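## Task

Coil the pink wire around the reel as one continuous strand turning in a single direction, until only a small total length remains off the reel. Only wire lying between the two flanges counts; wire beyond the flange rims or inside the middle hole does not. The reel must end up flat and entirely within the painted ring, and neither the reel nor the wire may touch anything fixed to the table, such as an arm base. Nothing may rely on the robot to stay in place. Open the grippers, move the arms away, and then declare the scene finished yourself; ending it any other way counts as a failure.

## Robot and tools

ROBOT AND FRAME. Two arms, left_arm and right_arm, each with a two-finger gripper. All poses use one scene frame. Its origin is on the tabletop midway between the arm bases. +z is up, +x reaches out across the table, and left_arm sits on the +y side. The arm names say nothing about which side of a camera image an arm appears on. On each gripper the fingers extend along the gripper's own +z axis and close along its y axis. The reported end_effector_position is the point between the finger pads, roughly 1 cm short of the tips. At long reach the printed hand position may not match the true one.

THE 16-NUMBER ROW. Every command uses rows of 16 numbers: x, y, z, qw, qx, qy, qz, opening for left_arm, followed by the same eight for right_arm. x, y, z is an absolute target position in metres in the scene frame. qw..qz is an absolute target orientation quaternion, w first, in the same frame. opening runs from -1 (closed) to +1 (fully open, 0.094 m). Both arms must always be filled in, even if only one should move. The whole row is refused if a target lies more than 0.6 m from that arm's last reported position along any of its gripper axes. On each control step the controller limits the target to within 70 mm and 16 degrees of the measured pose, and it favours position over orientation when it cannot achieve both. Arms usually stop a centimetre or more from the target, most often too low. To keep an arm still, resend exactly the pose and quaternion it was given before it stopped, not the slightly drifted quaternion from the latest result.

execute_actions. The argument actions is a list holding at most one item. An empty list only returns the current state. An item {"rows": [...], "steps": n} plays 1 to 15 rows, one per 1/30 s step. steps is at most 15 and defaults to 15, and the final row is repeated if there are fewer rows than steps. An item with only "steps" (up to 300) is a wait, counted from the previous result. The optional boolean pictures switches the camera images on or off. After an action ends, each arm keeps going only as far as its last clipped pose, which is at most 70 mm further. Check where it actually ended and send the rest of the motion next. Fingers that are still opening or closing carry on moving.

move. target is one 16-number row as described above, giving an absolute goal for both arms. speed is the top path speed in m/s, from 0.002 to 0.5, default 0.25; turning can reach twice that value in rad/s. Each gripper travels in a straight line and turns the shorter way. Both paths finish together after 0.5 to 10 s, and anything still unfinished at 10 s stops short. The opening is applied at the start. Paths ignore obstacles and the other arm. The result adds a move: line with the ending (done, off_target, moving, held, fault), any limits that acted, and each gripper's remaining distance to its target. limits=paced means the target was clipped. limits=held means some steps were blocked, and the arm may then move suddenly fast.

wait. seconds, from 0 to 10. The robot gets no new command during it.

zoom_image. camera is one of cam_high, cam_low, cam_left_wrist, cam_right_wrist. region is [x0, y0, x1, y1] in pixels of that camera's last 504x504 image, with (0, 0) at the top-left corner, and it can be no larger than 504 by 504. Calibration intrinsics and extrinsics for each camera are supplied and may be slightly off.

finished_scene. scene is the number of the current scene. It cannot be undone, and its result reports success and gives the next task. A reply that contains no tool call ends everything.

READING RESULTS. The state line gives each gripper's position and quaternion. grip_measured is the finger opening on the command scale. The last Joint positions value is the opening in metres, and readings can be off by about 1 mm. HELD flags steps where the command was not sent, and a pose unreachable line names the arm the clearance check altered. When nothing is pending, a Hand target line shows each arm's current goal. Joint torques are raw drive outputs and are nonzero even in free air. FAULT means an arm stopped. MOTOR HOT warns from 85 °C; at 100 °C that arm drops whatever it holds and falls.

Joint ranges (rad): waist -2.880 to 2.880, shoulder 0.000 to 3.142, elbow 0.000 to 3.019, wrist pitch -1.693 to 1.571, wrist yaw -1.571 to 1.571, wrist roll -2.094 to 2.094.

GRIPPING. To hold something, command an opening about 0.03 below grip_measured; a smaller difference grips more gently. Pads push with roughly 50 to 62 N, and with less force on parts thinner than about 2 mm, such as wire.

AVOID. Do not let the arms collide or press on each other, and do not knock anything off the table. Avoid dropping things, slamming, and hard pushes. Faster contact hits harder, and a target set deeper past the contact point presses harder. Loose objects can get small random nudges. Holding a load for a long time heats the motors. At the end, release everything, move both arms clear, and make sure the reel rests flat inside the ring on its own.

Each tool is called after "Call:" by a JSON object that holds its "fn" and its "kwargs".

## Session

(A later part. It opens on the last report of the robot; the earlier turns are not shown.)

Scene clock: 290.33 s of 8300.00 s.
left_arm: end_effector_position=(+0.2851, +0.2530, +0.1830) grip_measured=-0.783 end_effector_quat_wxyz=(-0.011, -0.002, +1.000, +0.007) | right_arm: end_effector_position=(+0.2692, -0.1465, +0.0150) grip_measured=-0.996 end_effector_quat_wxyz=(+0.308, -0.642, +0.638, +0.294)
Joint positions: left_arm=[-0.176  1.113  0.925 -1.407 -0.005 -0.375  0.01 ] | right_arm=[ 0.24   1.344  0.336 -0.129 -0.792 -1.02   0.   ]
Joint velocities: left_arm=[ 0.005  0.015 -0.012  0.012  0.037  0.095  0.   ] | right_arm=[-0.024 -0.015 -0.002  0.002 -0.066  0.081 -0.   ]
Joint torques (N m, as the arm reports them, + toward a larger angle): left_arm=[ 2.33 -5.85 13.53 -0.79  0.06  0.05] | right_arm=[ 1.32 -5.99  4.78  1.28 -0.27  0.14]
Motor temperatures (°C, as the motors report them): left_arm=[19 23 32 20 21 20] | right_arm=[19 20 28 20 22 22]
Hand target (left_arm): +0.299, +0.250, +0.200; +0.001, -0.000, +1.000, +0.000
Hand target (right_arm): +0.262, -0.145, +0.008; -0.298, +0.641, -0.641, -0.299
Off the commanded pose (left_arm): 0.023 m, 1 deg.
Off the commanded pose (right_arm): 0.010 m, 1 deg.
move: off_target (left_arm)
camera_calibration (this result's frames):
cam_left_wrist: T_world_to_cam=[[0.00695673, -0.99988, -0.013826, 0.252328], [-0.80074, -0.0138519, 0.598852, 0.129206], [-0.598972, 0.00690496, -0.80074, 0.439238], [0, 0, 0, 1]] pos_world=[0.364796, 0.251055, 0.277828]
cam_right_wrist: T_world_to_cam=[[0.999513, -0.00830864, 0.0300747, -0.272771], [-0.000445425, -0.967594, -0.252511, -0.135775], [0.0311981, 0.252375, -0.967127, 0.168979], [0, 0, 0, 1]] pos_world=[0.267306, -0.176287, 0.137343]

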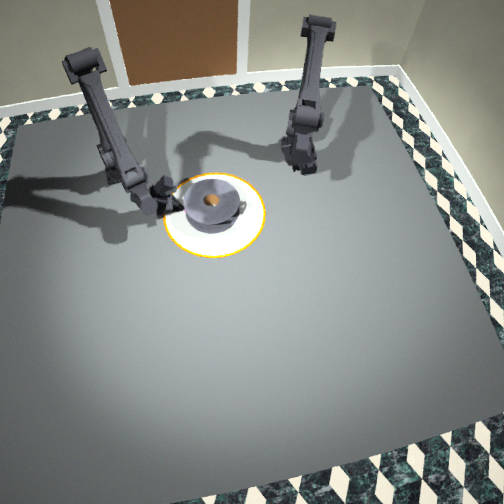

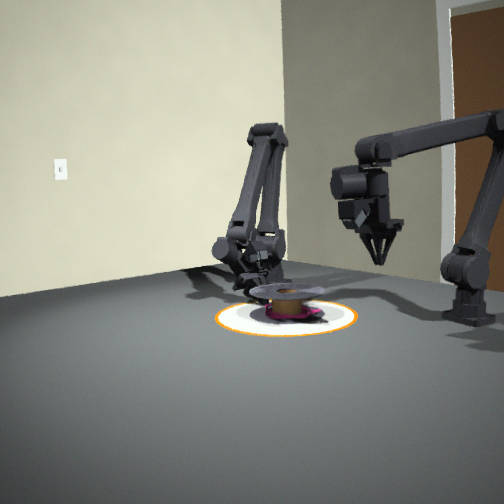

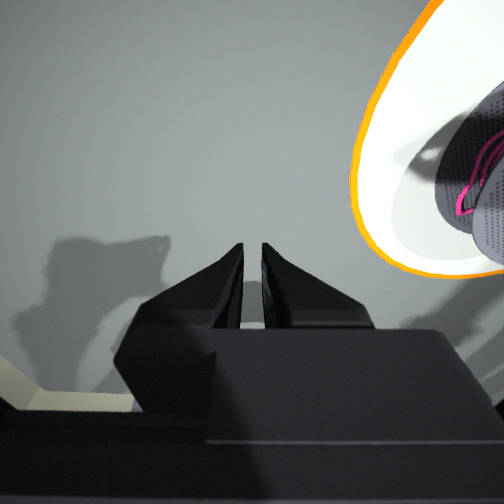

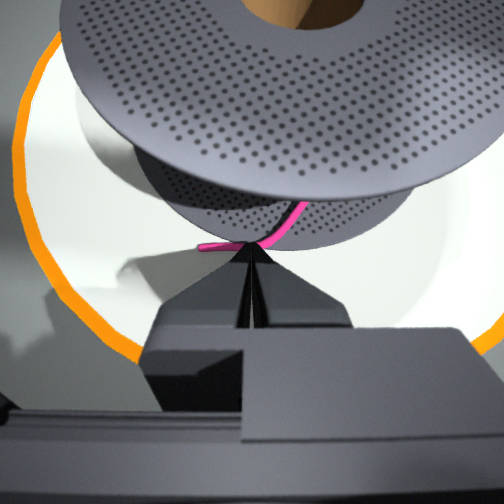

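Call:
{"fn": "move", "kwargs": {"target": [0.30,0.25,0.2,0,0,1,0,-0.78,0.258,-0.12,0.010,0.299,-0.641,0.641,0.299,-1], "speed": 0.03}}

Call:
{"fn": "move", "kwargs": {"target": [0.30,0.25,0.2,0,0,1,0,-0.78,0.27,-0.19,0.06,0.299,-0.641,0.641,0.299,-1], "speed": 0.1}}

Scene clock: 293.73 s of 8300.00 s.
left_arm: end_effector_position=(+0.2851, +0.2530, +0.1830) grip_measured=-0.783 end_effector_quat_wxyz=(-0.011, -0.002, +1.000, +0.007) | right_arm: end_effector_position=(+0.2646, -0.1219, +0.0164) grip_measured=-0.996 end_effector_quat_wxyz=(+0.306, -0.641, +0.639, +0.295)
Joint positions: left_arm=[-0.176  1.113  0.925 -1.407 -0.005 -0.375  0.01 ] | right_arm=[ 0.341  1.351  0.336 -0.037 -0.745 -0.892  0.   ]
Joint velocities: left_arm=[ 0.015 -0.005  0.007  0.007 -0.022 -0.066 -0.001] | right_arm=[-0.005  0.005 -0.007 -0.017  0.007  0.037 -0.   ]
Joint torques (N m, as the arm reports them, + toward a larger angle): left_arm=[ 2.37 -5.86 13.51 -0.79  0.06  0.05] | right_arm=[ 1.44 -5.99  5.03  1.6  -0.25  0.16]
Motor temperatures (°C, as the motors report them): left_arm=[19 23 33 20 21 20] | right_arm=[19 20 28 20 22 22]
Hand target (left_arm): +0.299, +0.250, +0.200; +0.001, -0.000, +1.000, +0.000
Hand target (right_arm): +0.258, -0.120, +0.010; -0.298, +0.641, -0.641, -0.299
Off the commanded pose (left_arm): 0.023 m, 1 deg.
Off the commanded pose (right_arm): 0.009 m, 1 deg.
move: off_target (left_arm)
camera_calibration (this result's frames):
cam_left_wrist: T_world_to_cam=[[0.00695673, -0.99988, -0.013826, 0.252328], [-0.80074, -0.0138519, 0.598852, 0.129206], [-0.598972, 0.00690496, -0.80074, 0.439238], [0, 0, 0, 1]] pos_world=[0.364796, 0.251055, 0.277828]
cam_right_wrist: T_world_to_cam=[[0.999593, -0.0104755, 0.0265483, -0.268222], [-0.00347466, -0.967952, -0.251111, -0.110976], [0.028328, 0.250917, -0.967594, 0.16488], [0, 0, 0, 1]] pos_world=[0.263057, -0.1516, 0.138791]

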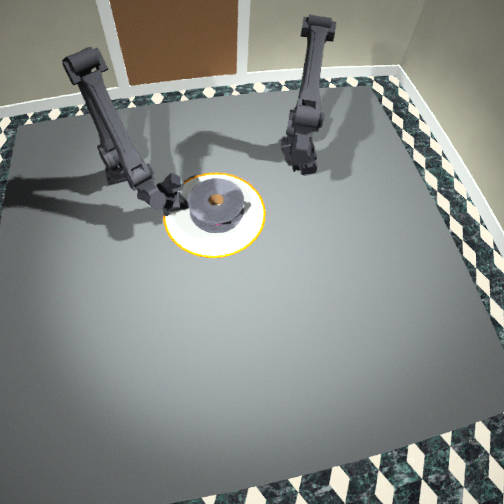

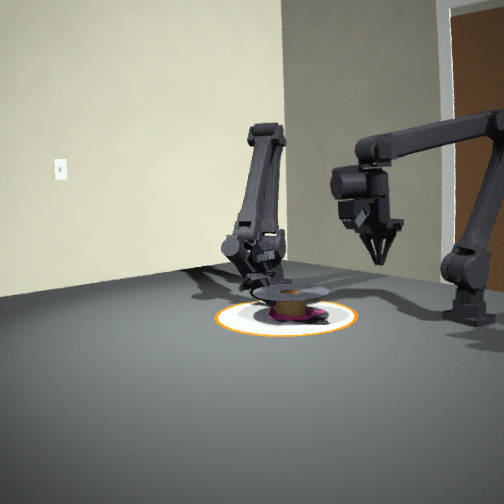

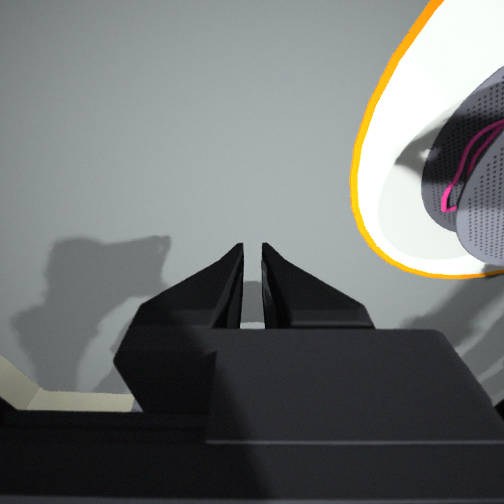

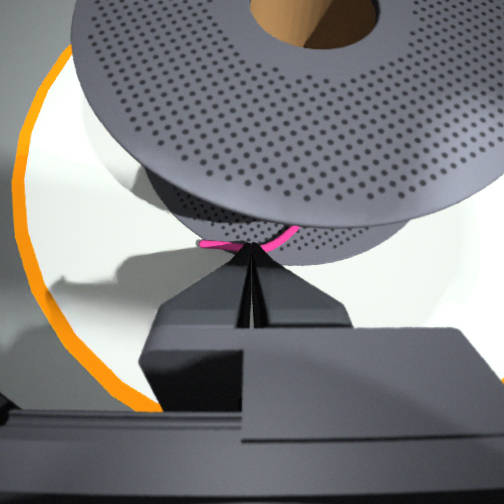

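Scene clock: 295.10 s of 8300.00 s.
left_arm: end_effector_position=(+0.2851, +0.2530, +0.1830) grip_measured=-0.783 end_effector_quat_wxyz=(-0.011, -0.002, +1.000, +0.007) | right_arm: end_effector_position=(+0.2492, -0.1906, +0.0453) grip_measured=-0.996 end_effector_quat_wxyz=(+0.281, -0.636, +0.648, +0.311)
Joint positions: left_arm=[-0.176  1.113  0.925 -1.407 -0.005 -0.375  0.01 ] | right_arm=[ 0.076  1.169  0.36  -0.569 -0.848 -1.255  0.   ]
Joint velocities: left_arm=[ 0.005  0.005 -0.002 -0.017  0.037  0.066 -0.   ] | right_arm=[-0.005 -0.005 -0.007 -0.012  0.051 -0.066 -0.001]
Joint torques (N m, as the arm reports them, + toward a larger angle): left_arm=[ 2.36 -5.9  13.53 -0.81  0.06  0.05] | right_arm=[-1.44 -6.68 10.66 -0.04 -0.58 -0.07]
Motor temperatures (°C, as the motors report them): left_arm=[19 23 33 20 21 20] | right_arm=[19 20 28 20 22 22]
Hand target (left_arm): +0.299, +0.250, +0.200; +0.001, -0.000, +1.000, +0.000
Hand target (right_arm): +0.269, -0.190, +0.060; -0.301, +0.640, -0.641, -0.298
Off the commanded pose (left_arm): 0.023 m, 1 deg.
Off the commanded pose (right_arm): 0.026 m, 3 deg.
move: off_target (left_arm, right_arm)
camera_calibration (this result's frames):
cam_left_wrist: T_world_to_cam=[[0.00695673, -0.99988, -0.013826, 0.252328], [-0.80074, -0.0138519, 0.598852, 0.129206], [-0.598972, 0.00690496, -0.80074, 0.439238], [0, 0, 0, 1]] pos_world=[0.364796, 0.251055, 0.277828]
cam_right_wrist: T_world_to_cam=[[0.99935, -0.00306354, -0.0359098, -0.250017], [-0.0114902, -0.971469, -0.236887, -0.169533], [-0.0341595, 0.237146, -0.970873, 0.223528], [0, 0, 0, 1]] pos_world=[0.255543, -0.218471, 0.167879]

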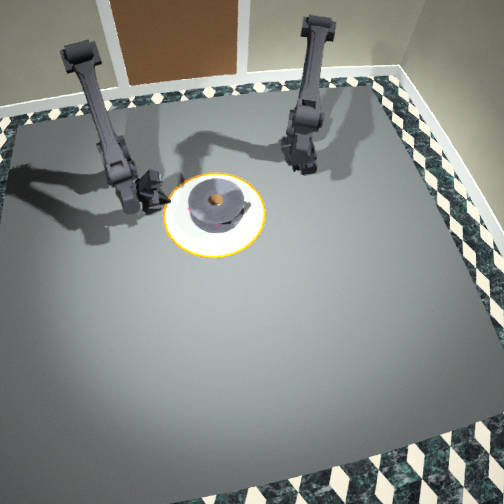

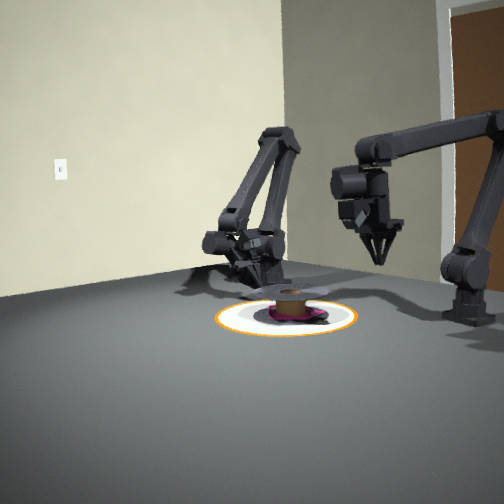

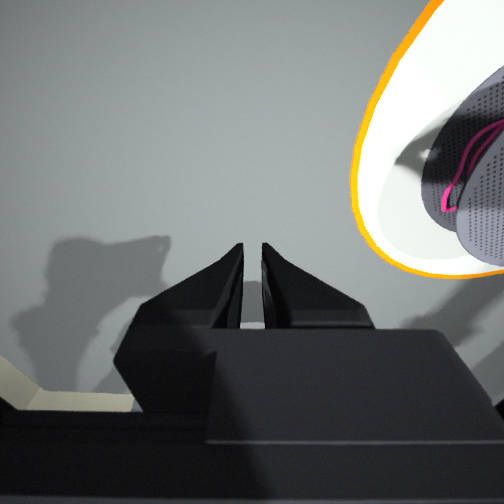

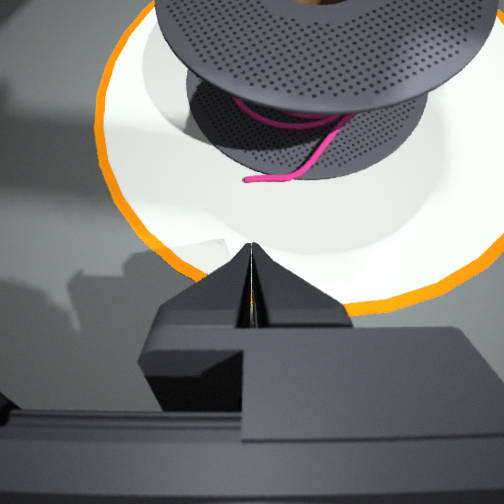

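Call:
{"fn": "move", "kwargs": {"target": [0.30,0.25,0.2,0,0,1,0,-0.78,0.28,-0.30,0.18,0.299,-0.641,0.641,0.299,-1]}}

Call:
{"fn": "finished_scene", "kwargs": {"scene": 2}}

Scene clock: 298.43 s of 8300.00 s.
left_arm: end_effector_position=(+0.2851, +0.2530, +0.1830) grip_measured=-0.783 end_effector_quat_wxyz=(-0.011, -0.002, +1.000, +0.007) | right_arm: end_effector_position=(+0.2666, -0.2939, +0.1699) grip_measured=-0.996 end_effector_quat_wxyz=(+0.294, -0.636, +0.644, +0.306)
Joint positions: left_arm=[-0.176  1.113  0.925 -1.407 -0.005 -0.375  0.01 ] | right_arm=[-0.398  1.076  0.683 -1.497 -0.833 -1.964  0.   ]
Joint velocities: left_arm=[-0.034 -0.005 -0.002 -0.002 -0.022 -0.022  0.   ] | right_arm=[-0.015 -0.015  0.007  0.002 -0.007 -0.051 -0.001]
Joint torques (N m, as the arm reports them, + toward a larger angle): left_arm=[ 2.33 -5.83 13.53 -0.8   0.06  0.06] | right_arm=[-1.2  -4.73 11.9  -1.07 -0.37 -0.07]
Motor temperatures (°C, as the motors report them): left_arm=[19 22 34 20 21 20] | right_arm=[19 20 29 20 22 22]
Hand target (left_arm): +0.299, +0.250, +0.200; +0.001, -0.000, +1.000, +0.000
Hand target (right_arm): +0.278, -0.300, +0.180; -0.301, +0.640, -0.642, -0.296
Off the commanded pose (left_arm): 0.023 m, 1 deg.
Off the commanded pose (right_arm): 0.018 m, 1 deg.
move: off_target (left_arm, right_arm)
camera_calibration (this result's frames):
cam_left_wrist: T_world_to_cam=[[0.00695673, -0.99988, -0.013826, 0.252328], [-0.80074, -0.0138519, 0.598852, 0.129206], [-0.598972, 0.00690496, -0.80074, 0.439238], [0, 0, 0, 1]] pos_world=[0.364796, 0.251055, 0.277828]
cam_right_wrist: T_world_to_cam=[[0.999926, -0.00819205, -0.00902501, -0.269526], [-0.0101908, -0.968104, -0.250341, -0.237281], [-0.00668634, 0.250414, -0.968116, 0.36576], [0, 0, 0, 1]] pos_world=[0.269533, -0.323512, 0.292264]

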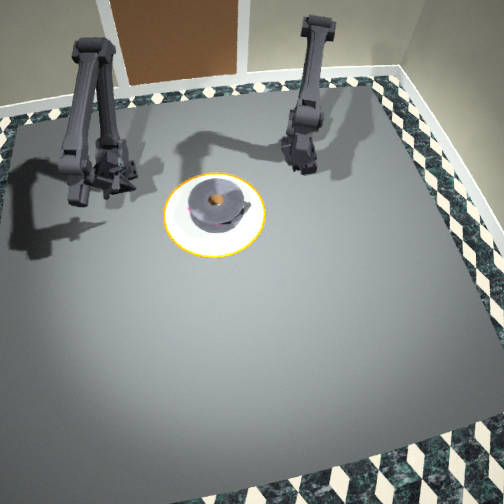

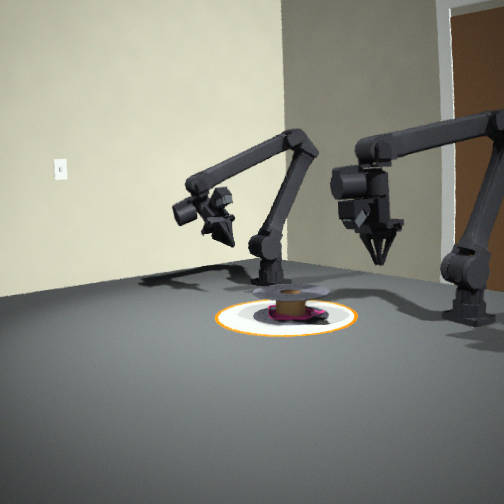

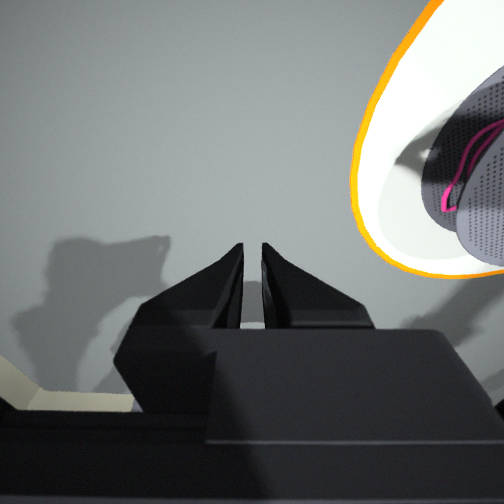

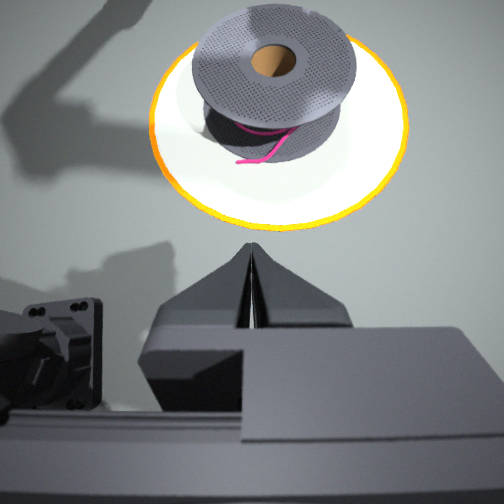

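The scene is finished: the task was done.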